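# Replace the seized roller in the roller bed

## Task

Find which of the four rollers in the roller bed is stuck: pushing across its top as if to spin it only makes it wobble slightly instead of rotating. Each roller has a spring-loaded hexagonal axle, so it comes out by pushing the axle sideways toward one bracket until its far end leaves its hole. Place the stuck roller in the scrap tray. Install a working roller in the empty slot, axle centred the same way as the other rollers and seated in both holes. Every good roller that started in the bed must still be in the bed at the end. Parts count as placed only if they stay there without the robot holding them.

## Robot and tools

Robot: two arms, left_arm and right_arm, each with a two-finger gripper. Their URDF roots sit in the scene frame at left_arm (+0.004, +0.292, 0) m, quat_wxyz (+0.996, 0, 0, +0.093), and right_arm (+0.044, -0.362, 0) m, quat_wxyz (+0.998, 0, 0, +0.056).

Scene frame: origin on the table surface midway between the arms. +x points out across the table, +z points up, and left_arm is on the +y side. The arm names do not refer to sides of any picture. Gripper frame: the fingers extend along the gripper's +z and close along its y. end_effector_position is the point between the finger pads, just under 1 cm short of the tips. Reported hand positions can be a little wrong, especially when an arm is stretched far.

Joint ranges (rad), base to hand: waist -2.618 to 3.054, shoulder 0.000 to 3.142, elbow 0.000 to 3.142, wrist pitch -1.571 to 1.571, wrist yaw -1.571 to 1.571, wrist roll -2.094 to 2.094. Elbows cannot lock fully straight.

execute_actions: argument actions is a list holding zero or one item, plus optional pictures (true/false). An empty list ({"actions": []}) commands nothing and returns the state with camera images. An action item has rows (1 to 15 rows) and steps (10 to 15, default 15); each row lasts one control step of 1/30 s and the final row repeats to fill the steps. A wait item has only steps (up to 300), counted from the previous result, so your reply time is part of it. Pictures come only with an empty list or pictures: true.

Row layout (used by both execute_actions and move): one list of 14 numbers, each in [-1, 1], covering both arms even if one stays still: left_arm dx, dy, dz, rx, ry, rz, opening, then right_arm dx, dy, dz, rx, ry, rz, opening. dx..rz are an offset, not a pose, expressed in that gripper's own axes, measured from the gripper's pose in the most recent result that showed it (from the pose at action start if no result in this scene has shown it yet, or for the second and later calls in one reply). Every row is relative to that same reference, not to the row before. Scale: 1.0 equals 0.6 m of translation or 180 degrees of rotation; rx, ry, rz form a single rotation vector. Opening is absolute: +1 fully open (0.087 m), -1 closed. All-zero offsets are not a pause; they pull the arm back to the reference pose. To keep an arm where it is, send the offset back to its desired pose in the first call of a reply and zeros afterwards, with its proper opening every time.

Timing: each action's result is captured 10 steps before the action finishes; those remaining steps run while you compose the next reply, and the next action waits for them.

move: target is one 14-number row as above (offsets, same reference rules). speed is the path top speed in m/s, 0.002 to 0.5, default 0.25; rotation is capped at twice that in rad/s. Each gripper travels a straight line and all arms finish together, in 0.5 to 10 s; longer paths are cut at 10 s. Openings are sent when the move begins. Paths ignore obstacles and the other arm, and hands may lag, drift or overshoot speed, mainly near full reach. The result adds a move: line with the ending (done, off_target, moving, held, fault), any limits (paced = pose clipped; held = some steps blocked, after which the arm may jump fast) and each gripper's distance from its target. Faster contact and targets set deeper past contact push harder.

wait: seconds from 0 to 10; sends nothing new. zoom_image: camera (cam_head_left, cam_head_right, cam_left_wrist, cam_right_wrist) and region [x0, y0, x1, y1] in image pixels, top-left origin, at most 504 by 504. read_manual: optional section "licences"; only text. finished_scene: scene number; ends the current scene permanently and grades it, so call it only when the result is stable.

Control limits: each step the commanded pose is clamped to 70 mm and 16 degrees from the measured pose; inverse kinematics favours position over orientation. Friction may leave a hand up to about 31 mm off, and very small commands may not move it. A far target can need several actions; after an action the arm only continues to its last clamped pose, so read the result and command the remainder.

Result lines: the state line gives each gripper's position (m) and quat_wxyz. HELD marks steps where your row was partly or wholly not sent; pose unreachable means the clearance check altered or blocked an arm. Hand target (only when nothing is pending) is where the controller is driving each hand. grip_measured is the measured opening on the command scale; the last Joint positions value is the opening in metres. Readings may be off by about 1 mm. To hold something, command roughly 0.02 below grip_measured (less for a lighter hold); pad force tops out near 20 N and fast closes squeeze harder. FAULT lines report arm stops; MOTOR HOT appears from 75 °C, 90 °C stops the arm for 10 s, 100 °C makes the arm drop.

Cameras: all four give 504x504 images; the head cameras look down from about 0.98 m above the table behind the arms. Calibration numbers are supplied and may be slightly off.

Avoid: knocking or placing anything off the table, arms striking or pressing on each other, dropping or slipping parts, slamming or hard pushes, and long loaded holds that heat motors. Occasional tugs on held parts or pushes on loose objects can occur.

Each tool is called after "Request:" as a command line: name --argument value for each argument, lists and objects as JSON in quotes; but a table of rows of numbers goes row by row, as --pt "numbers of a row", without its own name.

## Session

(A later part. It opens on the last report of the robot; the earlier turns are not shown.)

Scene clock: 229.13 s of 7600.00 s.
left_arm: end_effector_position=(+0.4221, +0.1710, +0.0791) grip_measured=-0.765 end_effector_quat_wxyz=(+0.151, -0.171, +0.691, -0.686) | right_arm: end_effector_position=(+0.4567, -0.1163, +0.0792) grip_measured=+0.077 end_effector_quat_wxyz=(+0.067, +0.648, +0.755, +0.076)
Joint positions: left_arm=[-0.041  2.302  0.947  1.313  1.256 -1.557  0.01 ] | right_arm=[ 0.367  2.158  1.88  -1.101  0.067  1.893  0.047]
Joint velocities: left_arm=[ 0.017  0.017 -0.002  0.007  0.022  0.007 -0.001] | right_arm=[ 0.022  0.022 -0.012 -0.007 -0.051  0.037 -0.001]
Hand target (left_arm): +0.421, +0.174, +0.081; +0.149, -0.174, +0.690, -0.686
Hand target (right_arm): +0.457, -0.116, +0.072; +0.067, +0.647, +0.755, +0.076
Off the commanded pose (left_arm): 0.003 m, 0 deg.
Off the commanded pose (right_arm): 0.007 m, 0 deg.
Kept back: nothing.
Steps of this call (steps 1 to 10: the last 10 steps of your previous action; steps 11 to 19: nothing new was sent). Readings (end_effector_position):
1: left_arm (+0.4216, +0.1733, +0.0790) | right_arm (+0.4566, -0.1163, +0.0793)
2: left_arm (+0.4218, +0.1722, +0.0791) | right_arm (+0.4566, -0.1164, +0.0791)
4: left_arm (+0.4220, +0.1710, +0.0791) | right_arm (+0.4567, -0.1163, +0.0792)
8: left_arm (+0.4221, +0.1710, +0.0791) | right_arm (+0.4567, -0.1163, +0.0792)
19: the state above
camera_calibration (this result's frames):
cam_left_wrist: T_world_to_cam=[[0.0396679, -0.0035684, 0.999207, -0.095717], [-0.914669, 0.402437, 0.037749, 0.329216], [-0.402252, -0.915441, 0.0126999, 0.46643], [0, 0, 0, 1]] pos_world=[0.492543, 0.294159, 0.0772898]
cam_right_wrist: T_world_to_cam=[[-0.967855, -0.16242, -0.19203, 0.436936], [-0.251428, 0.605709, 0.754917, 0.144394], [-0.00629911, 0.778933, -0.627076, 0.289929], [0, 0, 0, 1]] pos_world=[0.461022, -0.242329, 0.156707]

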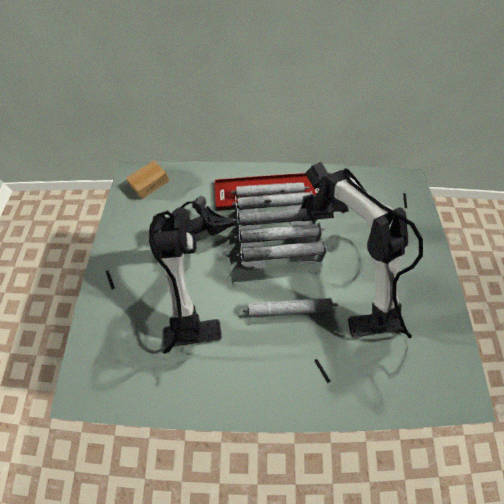

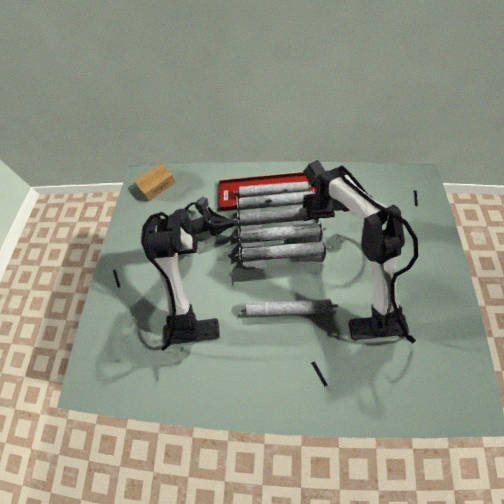

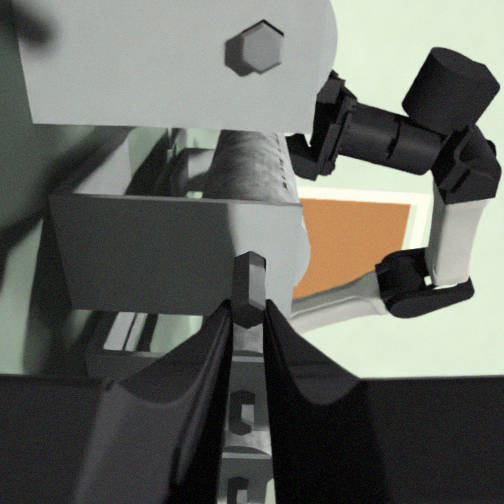

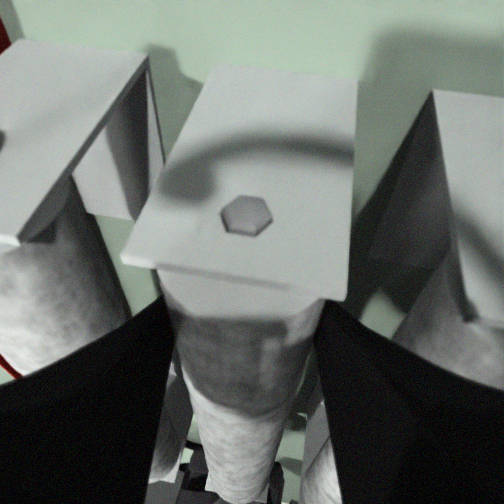

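In. Feed the axle back, release, retreat.

Request:
move --target '[0.009,0,0.026,0,0,0,-0.95, 0,0,0,0,0,0,0.5]' --speed 0.03

Request:
move --target '[0,0,0,0,0,0,-0.3, -0.03,0.01,-0.12,0,0,0,0.5]' --speed 0.1

Request:
move --target '[-0.03,0,-0.09,0,0,0,-0.3, 0,0,0,0,0,0,0.5]' --speed 0.1

Scene clock: 230.43 s of 7600.00 s.
left_arm: end_effector_position=(+0.4236, +0.1591, +0.0795) grip_measured=-0.765 end_effector_quat_wxyz=(+0.153, -0.169, +0.691, -0.686) | right_arm: end_effector_position=(+0.4567, -0.1163, +0.0792) grip_measured=+0.500 end_effector_quat_wxyz=(+0.067, +0.648, +0.755, +0.076)
Joint positions: left_arm=[-0.073  2.302  0.947  1.319  1.225 -1.557  0.01 ] | right_arm=[ 0.367  2.158  1.88  -1.101  0.067  1.893  0.066]
Joint velocities: left_arm=[-0.002 -0.012 -0.007 -0.037 -0.022 -0.037  0.001] | right_arm=[-0.002 -0.027  0.007  0.037  0.007 -0.022  0.   ]
Hand target (left_arm): +0.424, +0.154, +0.079; +0.151, -0.171, +0.691, -0.686
Hand target (right_arm): +0.457, -0.116, +0.079; +0.067, +0.648, +0.755, +0.076
Off the commanded pose (left_arm): 0.004 m, 0 deg.
Off the commanded pose (right_arm): 0.000 m, 0 deg.
Kept back: nothing.
move: done
camera_calibration (this result's frames):
cam_left_wrist: T_world_to_cam=[[0.0337756, -0.00558513, 0.999414, -0.0933562], [-0.914715, 0.402737, 0.0331639, 0.335738], [-0.402686, -0.915299, 0.00849388, 0.456554], [0, 0, 0, 1]] pos_world=[0.494106, 0.282148, 0.0782892]
cam_right_wrist: T_world_to_cam=[[-0.967855, -0.16242, -0.19203, 0.436936], [-0.251428, 0.605709, 0.754917, 0.144394], [-0.00629911, 0.778933, -0.627076, 0.289929], [0, 0, 0, 1]] pos_world=[0.461022, -0.242329, 0.156707]

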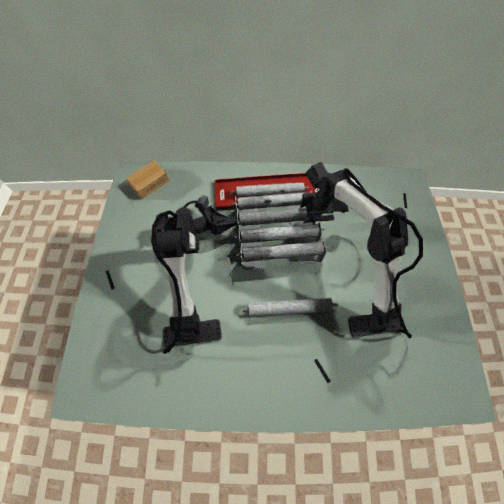

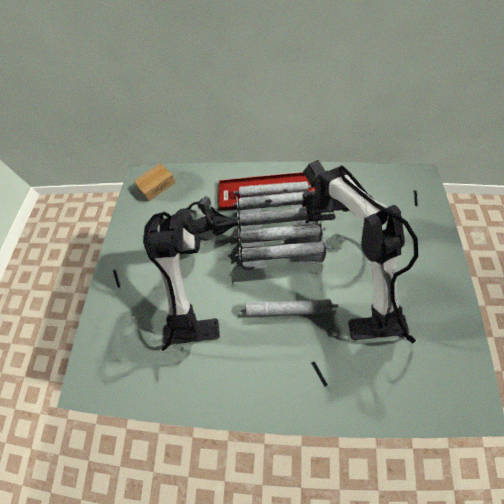

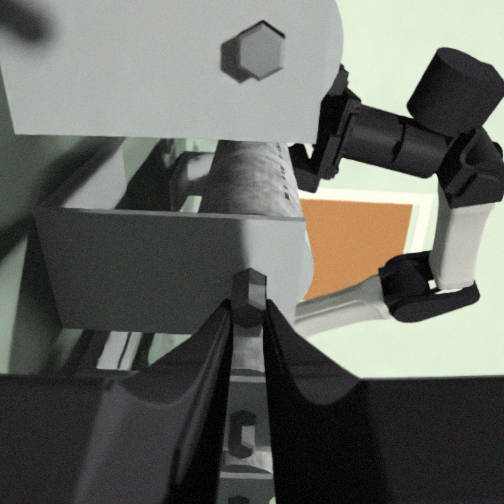

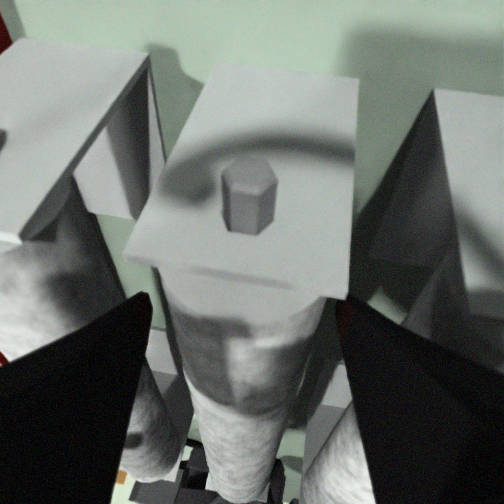

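Scene clock: 231.77 s of 7600.00 s.
left_arm: end_effector_position=(+0.4236, +0.1591, +0.0794) grip_measured=-0.300 end_effector_quat_wxyz=(+0.152, -0.169, +0.691, -0.686) | right_arm: end_effector_position=(+0.4493, -0.1324, +0.1417) grip_measured=+0.500 end_effector_quat_wxyz=(+0.067, +0.647, +0.757, +0.071)
Joint positions: left_arm=[-0.073  2.302  0.947  1.318  1.225 -1.557  0.031] | right_arm=[ 0.343  2.128  2.085 -1.345  0.066  1.864  0.066]
Joint velocities: left_arm=[ 0.007  0.007 -0.022 -0.051 -0.022 -0.022  0.001] | right_arm=[ 0.007  0.002 -0.012 -0.037  0.022 -0.037 -0.001]
Hand target (left_arm): +0.424, +0.159, +0.079; +0.153, -0.169, +0.691, -0.686
Hand target (right_arm): +0.450, -0.136, +0.150; +0.067, +0.648, +0.755, +0.076
Off the commanded pose (left_arm): 0.000 m, 0 deg.
Off the commanded pose (right_arm): 0.010 m, 1 deg.
Kept back: nothing.
move: done
camera_calibration (this result's frames):
cam_left_wrist: T_world_to_cam=[[0.0349121, -0.0054563, 0.999375, -0.0937471], [-0.914677, 0.402741, 0.0341521, 0.335642], [-0.402676, -0.915298, 0.00906978, 0.456503], [0, 0, 0, 1]] pos_world=[0.4941, 0.282147, 0.0780853]
cam_right_wrist: T_world_to_cam=[[-0.968507, -0.16809, -0.183685, 0.437564], [-0.248593, 0.611303, 0.751339, 0.105009], [-0.0140054, 0.773339, -0.633838, 0.345329], [0, 0, 0, 1]] pos_world=[0.454725, -0.257699, 0.220359]

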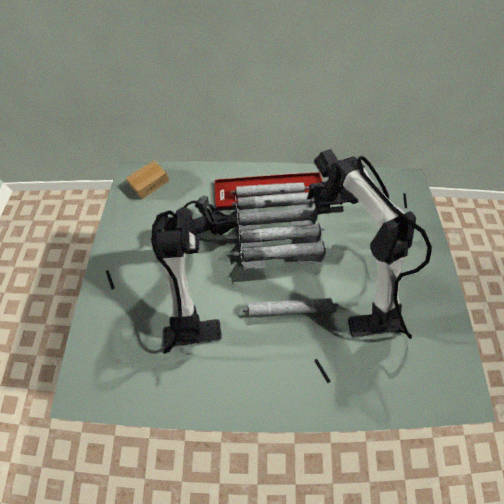

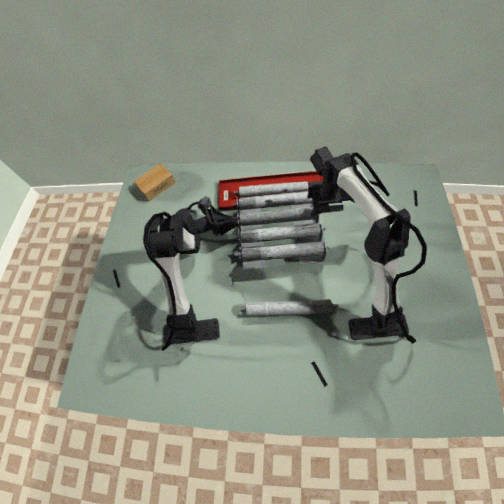

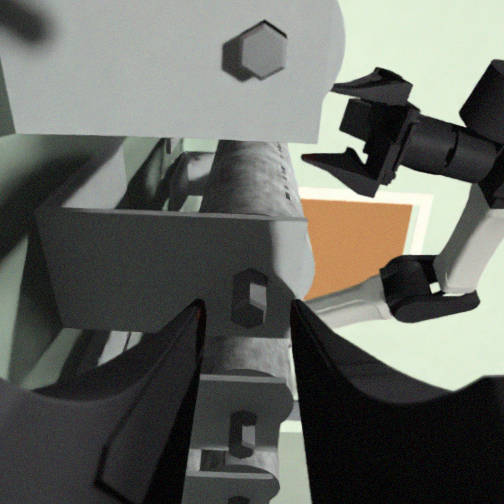

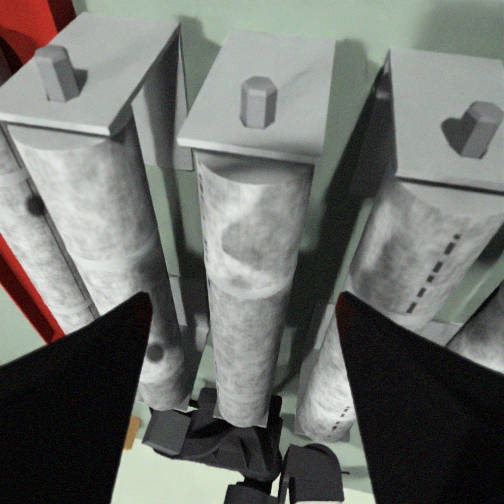

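Scene clock: 232.80 s of 7600.00 s.
left_arm: end_effector_position=(+0.4147, +0.2147, +0.0763) grip_measured=-0.300 end_effector_quat_wxyz=(+0.146, -0.182, +0.689, -0.686) | right_arm: end_effector_position=(+0.4493, -0.1324, +0.1417) grip_measured=+0.500 end_effector_quat_wxyz=(+0.067, +0.647, +0.757, +0.071)
Joint positions: left_arm=[ 0.075  2.302  0.947  1.272  1.362 -1.538  0.031] | right_arm=[ 0.343  2.128  2.085 -1.345  0.066  1.864  0.066]
Joint velocities: left_arm=[-0.012 -0.012 -0.017 -0.051  0.037  0.037  0.001] | right_arm=[-0.007  0.002  0.002 -0.022  0.022  0.051  0.001]
Hand target (left_arm): +0.417, +0.216, +0.079; +0.153, -0.169, +0.692, -0.685
Hand target (right_arm): +0.449, -0.132, +0.142; +0.067, +0.647, +0.757, +0.071
Off the commanded pose (left_arm): 0.004 m, 2 deg.
Off the commanded pose (right_arm): 0.000 m, 0 deg.
Kept back: nothing.
move: done
camera_calibration (this result's frames):
cam_left_wrist: T_world_to_cam=[[0.061209, 0.00302342, 0.99812, -0.102676], [-0.917723, 0.393383, 0.055087, 0.306956], [-0.392477, -0.91937, 0.0268532, 0.499204], [0, 0, 0, 1]] pos_world=[0.483911, 0.338512, 0.072168]
cam_right_wrist: T_world_to_cam=[[-0.968507, -0.16809, -0.183685, 0.437564], [-0.248593, 0.611303, 0.751339, 0.105009], [-0.0140054, 0.773339, -0.633838, 0.345329], [0, 0, 0, 1]] pos_world=[0.454725, -0.257699, 0.220359]

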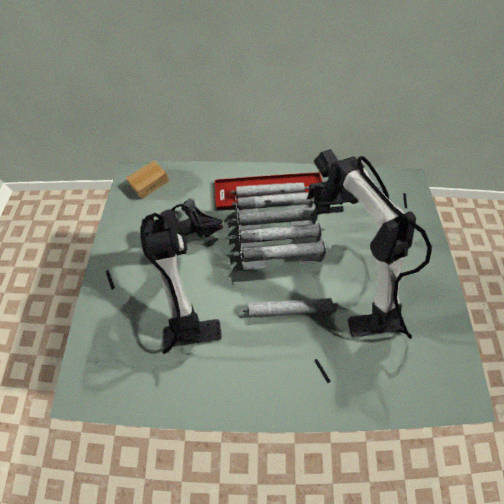

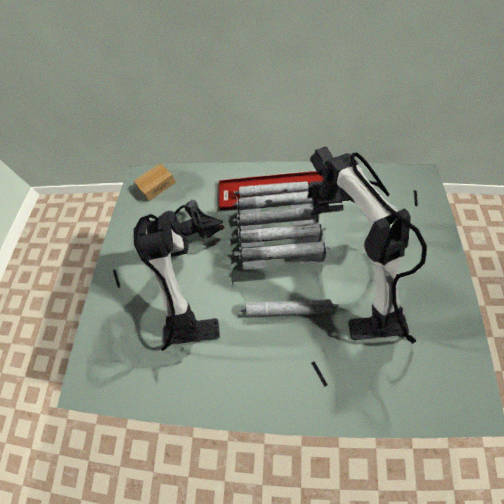

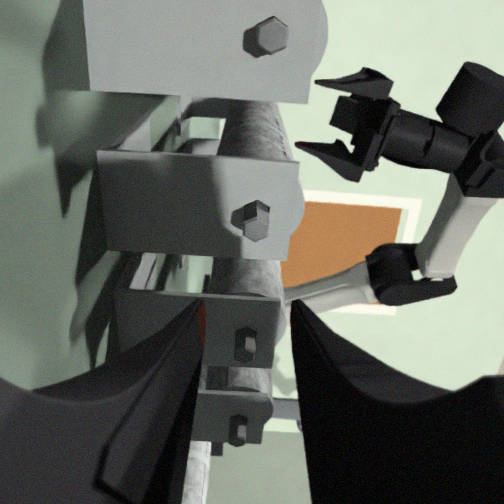

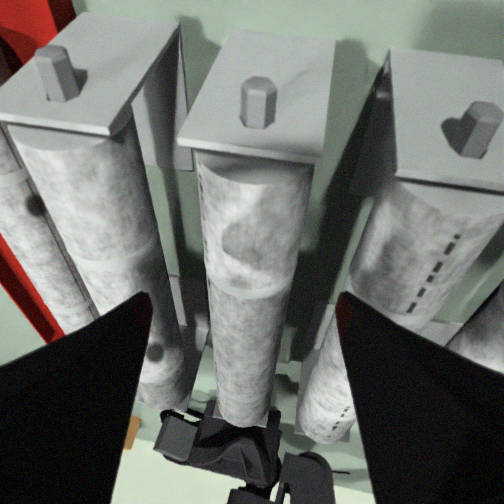

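Request:
move --target '[0,0,0,0,0,0,-0.3, 0,0.02,0.075,0,0,0,-1]' --speed 0.08

Request:
move --target '[0,0,0,0,0,0,-0.3, 0,-0.045,0.01,0,0,0,-1]' --speed 0.05

Request:
move --target '[0,0,0,0,0,0,-0.3, 0,0,-0.09,0,0,0,0.5]' --speed 0.1

Scene clock: 234.43 s of 7600.00 s.
left_arm: end_effector_position=(+0.4143, +0.2146, +0.0759) grip_measured=-0.300 end_effector_quat_wxyz=(+0.145, -0.182, +0.690, -0.686) | right_arm: end_effector_position=(+0.4681, -0.1231, +0.1151) grip_measured=-1.000 end_effector_quat_wxyz=(+0.073, +0.643, +0.758, +0.084)
Joint positions: left_arm=[ 0.075  2.302  0.947  1.267  1.364 -1.535  0.031] | right_arm=[ 0.343  2.177  2.049 -1.23   0.066  1.856  0.   ]
Joint velocities: left_arm=[ 0.012 -0.012  0.007 -0.022  0.037 -0.051 -0.001] | right_arm=[-0.007 -0.012 -0.002  0.007 -0.007 -0.007  0.   ]
Hand target (left_arm): +0.415, +0.215, +0.076; +0.146, -0.182, +0.689, -0.686
Hand target (right_arm): +0.470, -0.129, +0.101; +0.067, +0.647, +0.757, +0.071
Off the commanded pose (left_arm): 0.001 m, 0 deg.
Off the commanded pose (right_arm): 0.017 m, 2 deg.
Kept back: nothing.
move: off_target (right_arm)
camera_calibration (this result's frames):
cam_left_wrist: T_world_to_cam=[[0.0628336, 0.00294572, 0.99802, -0.102932], [-0.916714, 0.395521, 0.0565473, 0.30563], [-0.394572, -0.918452, 0.0275524, 0.499564], [0, 0, 0, 1]] pos_world=[0.483757, 0.338246, 0.0716817]
cam_right_wrist: T_world_to_cam=[[-0.961917, -0.173427, -0.211279, 0.451859], [-0.273321, 0.60078, 0.751238, 0.134294], [-0.00335249, 0.780376, -0.625302, 0.316401], [0, 0, 0, 1]] pos_world=[0.472417, -0.249228, 0.192428]

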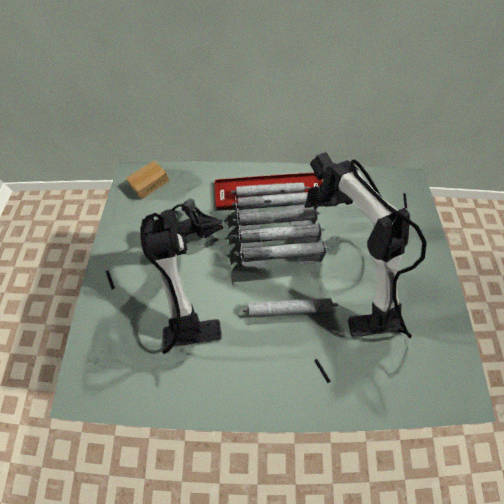

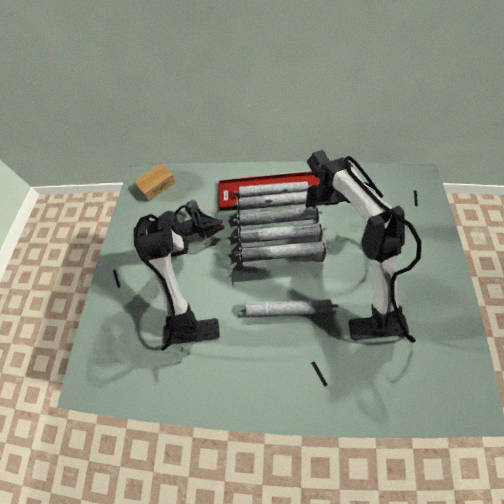

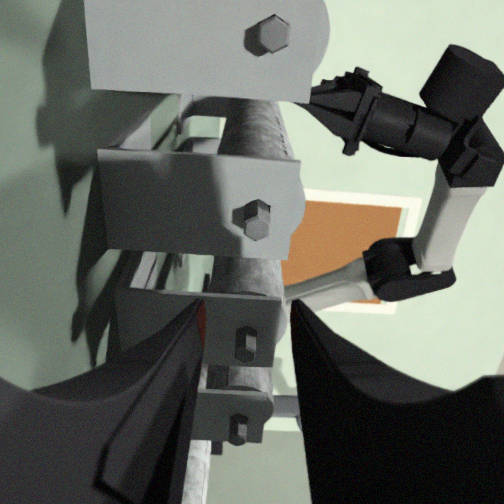

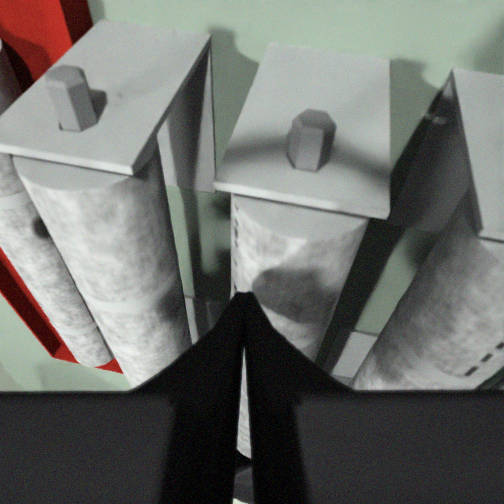

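Scene clock: 235.30 s of 7600.00 s.
left_arm: end_effector_position=(+0.4143, +0.2146, +0.0759) grip_measured=-0.300 end_effector_quat_wxyz=(+0.145, -0.182, +0.690, -0.686) | right_arm: end_effector_position=(+0.4505, -0.1285, +0.1091) grip_measured=-1.000 end_effector_quat_wxyz=(+0.075, +0.645, +0.755, +0.092)
Joint positions: left_arm=[ 0.075  2.302  0.947  1.267  1.364 -1.535  0.031] | right_arm=[ 0.349  2.07   1.855 -1.127  0.065  1.869  0.   ]
Joint velocities: left_arm=[-0.002  0.002 -0.017 -0.007 -0.081 -0.022 -0.   ] | right_arm=[-0.022  0.002  0.012  0.007  0.007  0.037  0.   ]
Hand target (left_arm): +0.414, +0.215, +0.076; +0.145, -0.182, +0.690, -0.686
Hand target (right_arm): +0.443, -0.127, +0.103; +0.073, +0.643, +0.758, +0.084
Off the commanded pose (left_arm): 0.000 m, 0 deg.
Off the commanded pose (right_arm): 0.009 m, 1 deg.
Kept back: nothing.
move: done
camera_calibration (this result's frames):
cam_left_wrist: T_world_to_cam=[[0.0628336, 0.00294572, 0.99802, -0.102932], [-0.916714, 0.395521, 0.0565473, 0.30563], [-0.394572, -0.918452, 0.0275524, 0.499564], [0, 0, 0, 1]] pos_world=[0.483757, 0.338246, 0.0716817]
cam_right_wrist: T_world_to_cam=[[-0.960118, -0.164613, -0.225998, 0.43466], [-0.279409, 0.594259, 0.75418, 0.13882], [0.010154, 0.787248, -0.616553, 0.310646], [0, 0, 0, 1]] pos_world=[0.452958, -0.2555, 0.185067]

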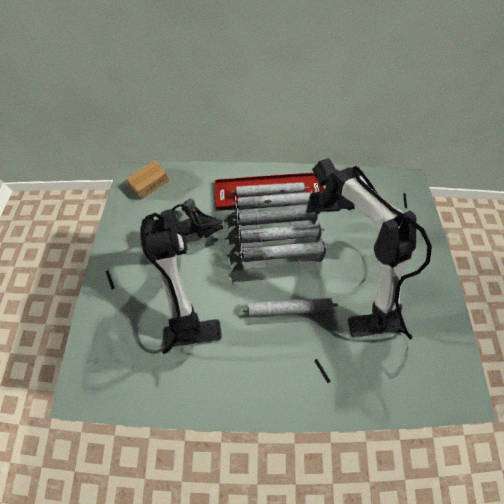

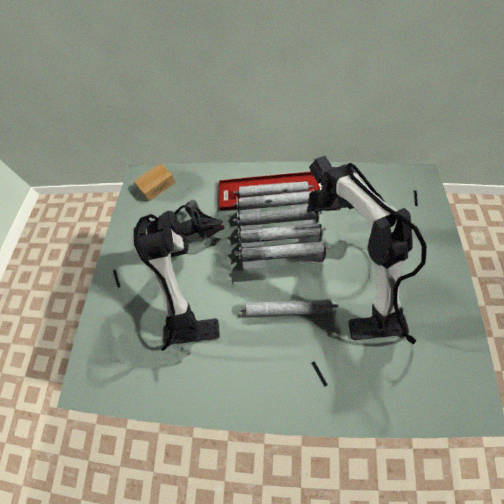

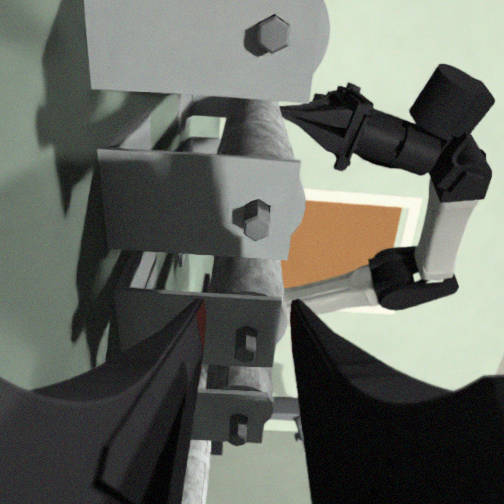

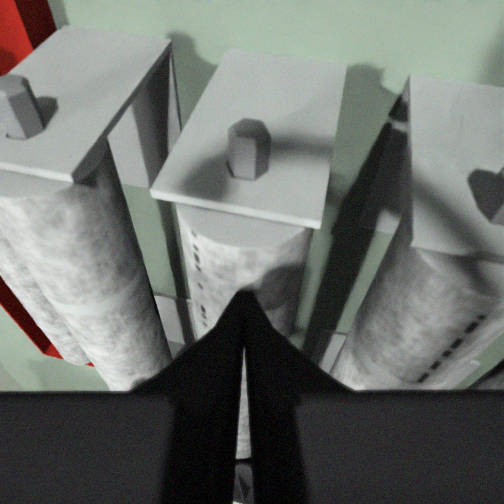

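Scene clock: 236.43 s of 7600.00 s.
left_arm: end_effector_position=(+0.4143, +0.2146, +0.0759) grip_measured=-0.300 end_effector_quat_wxyz=(+0.145, -0.182, +0.690, -0.686) | right_arm: end_effector_position=(+0.4403, -0.1336, +0.1554) grip_measured=+0.500 end_effector_quat_wxyz=(+0.074, +0.646, +0.754, +0.090)
Joint positions: left_arm=[ 0.075  2.302  0.947  1.267  1.364 -1.535  0.031] | right_arm=[ 0.349  2.047  2.006 -1.305  0.065  1.872  0.066]
Joint velocities: left_arm=[ 0.002 -0.017 -0.002 -0.095  0.022  0.007 -0.001] | right_arm=[-0.002 -0.012  0.007 -0.022 -0.081 -0.007  0.001]
Hand target (left_arm): +0.414, +0.215, +0.076; +0.145, -0.182, +0.690, -0.686
Hand target (right_arm): +0.438, -0.132, +0.161; +0.075, +0.645, +0.755, +0.092
Off the commanded pose (left_arm): 0.000 m, 0 deg.
Off the commanded pose (right_arm): 0.007 m, 0 deg.
Kept back: nothing.
move: done
camera_calibration (this result's frames):
cam_left_wrist: T_world_to_cam=[[0.0628336, 0.00294572, 0.99802, -0.102932], [-0.916714, 0.395521, 0.0565473, 0.30563], [-0.394572, -0.918452, 0.0275524, 0.499564], [0, 0, 0, 1]] pos_world=[0.483757, 0.338246, 0.0716817]
cam_right_wrist: T_world_to_cam=[[-0.961421, -0.162814, -0.221722, 0.434602], [-0.274922, 0.596018, 0.75444, 0.102324], [0.0093171, 0.786291, -0.617786, 0.34375], [0, 0, 0, 1]] pos_world=[0.442764, -0.260515, 0.231527]

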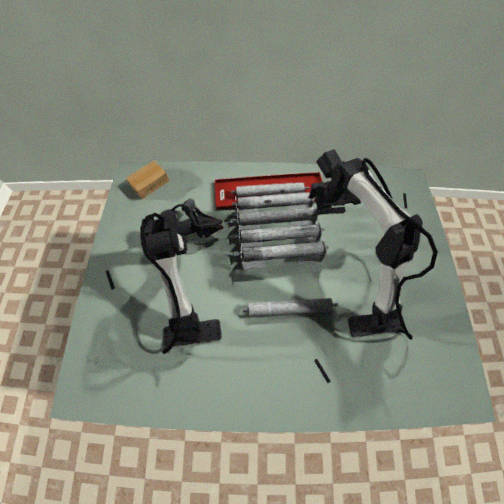

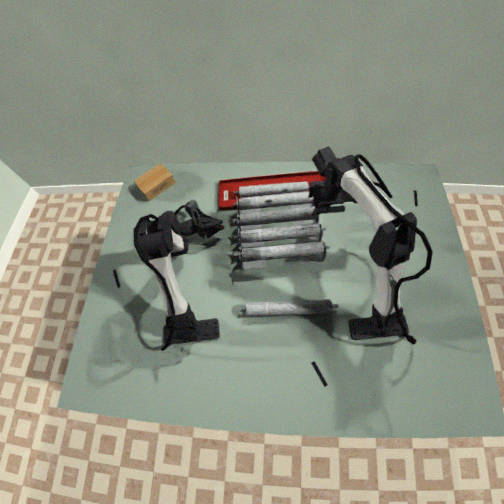

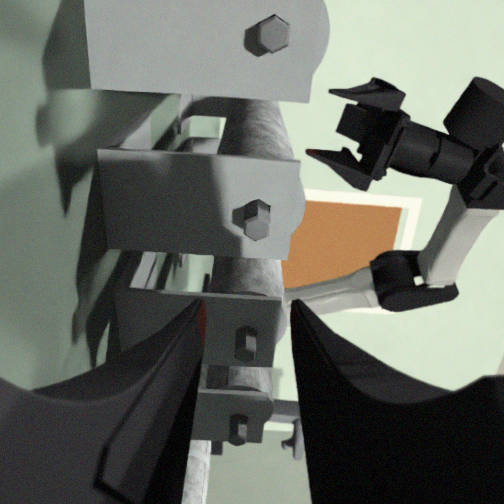

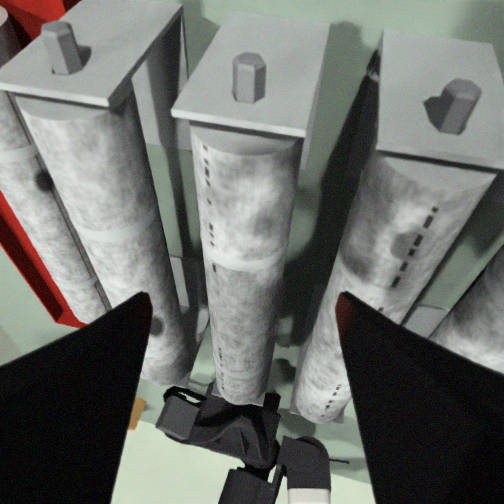

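It turns. Done.

Request:
finished_scene --scene 1

The scene is finished: the task was done.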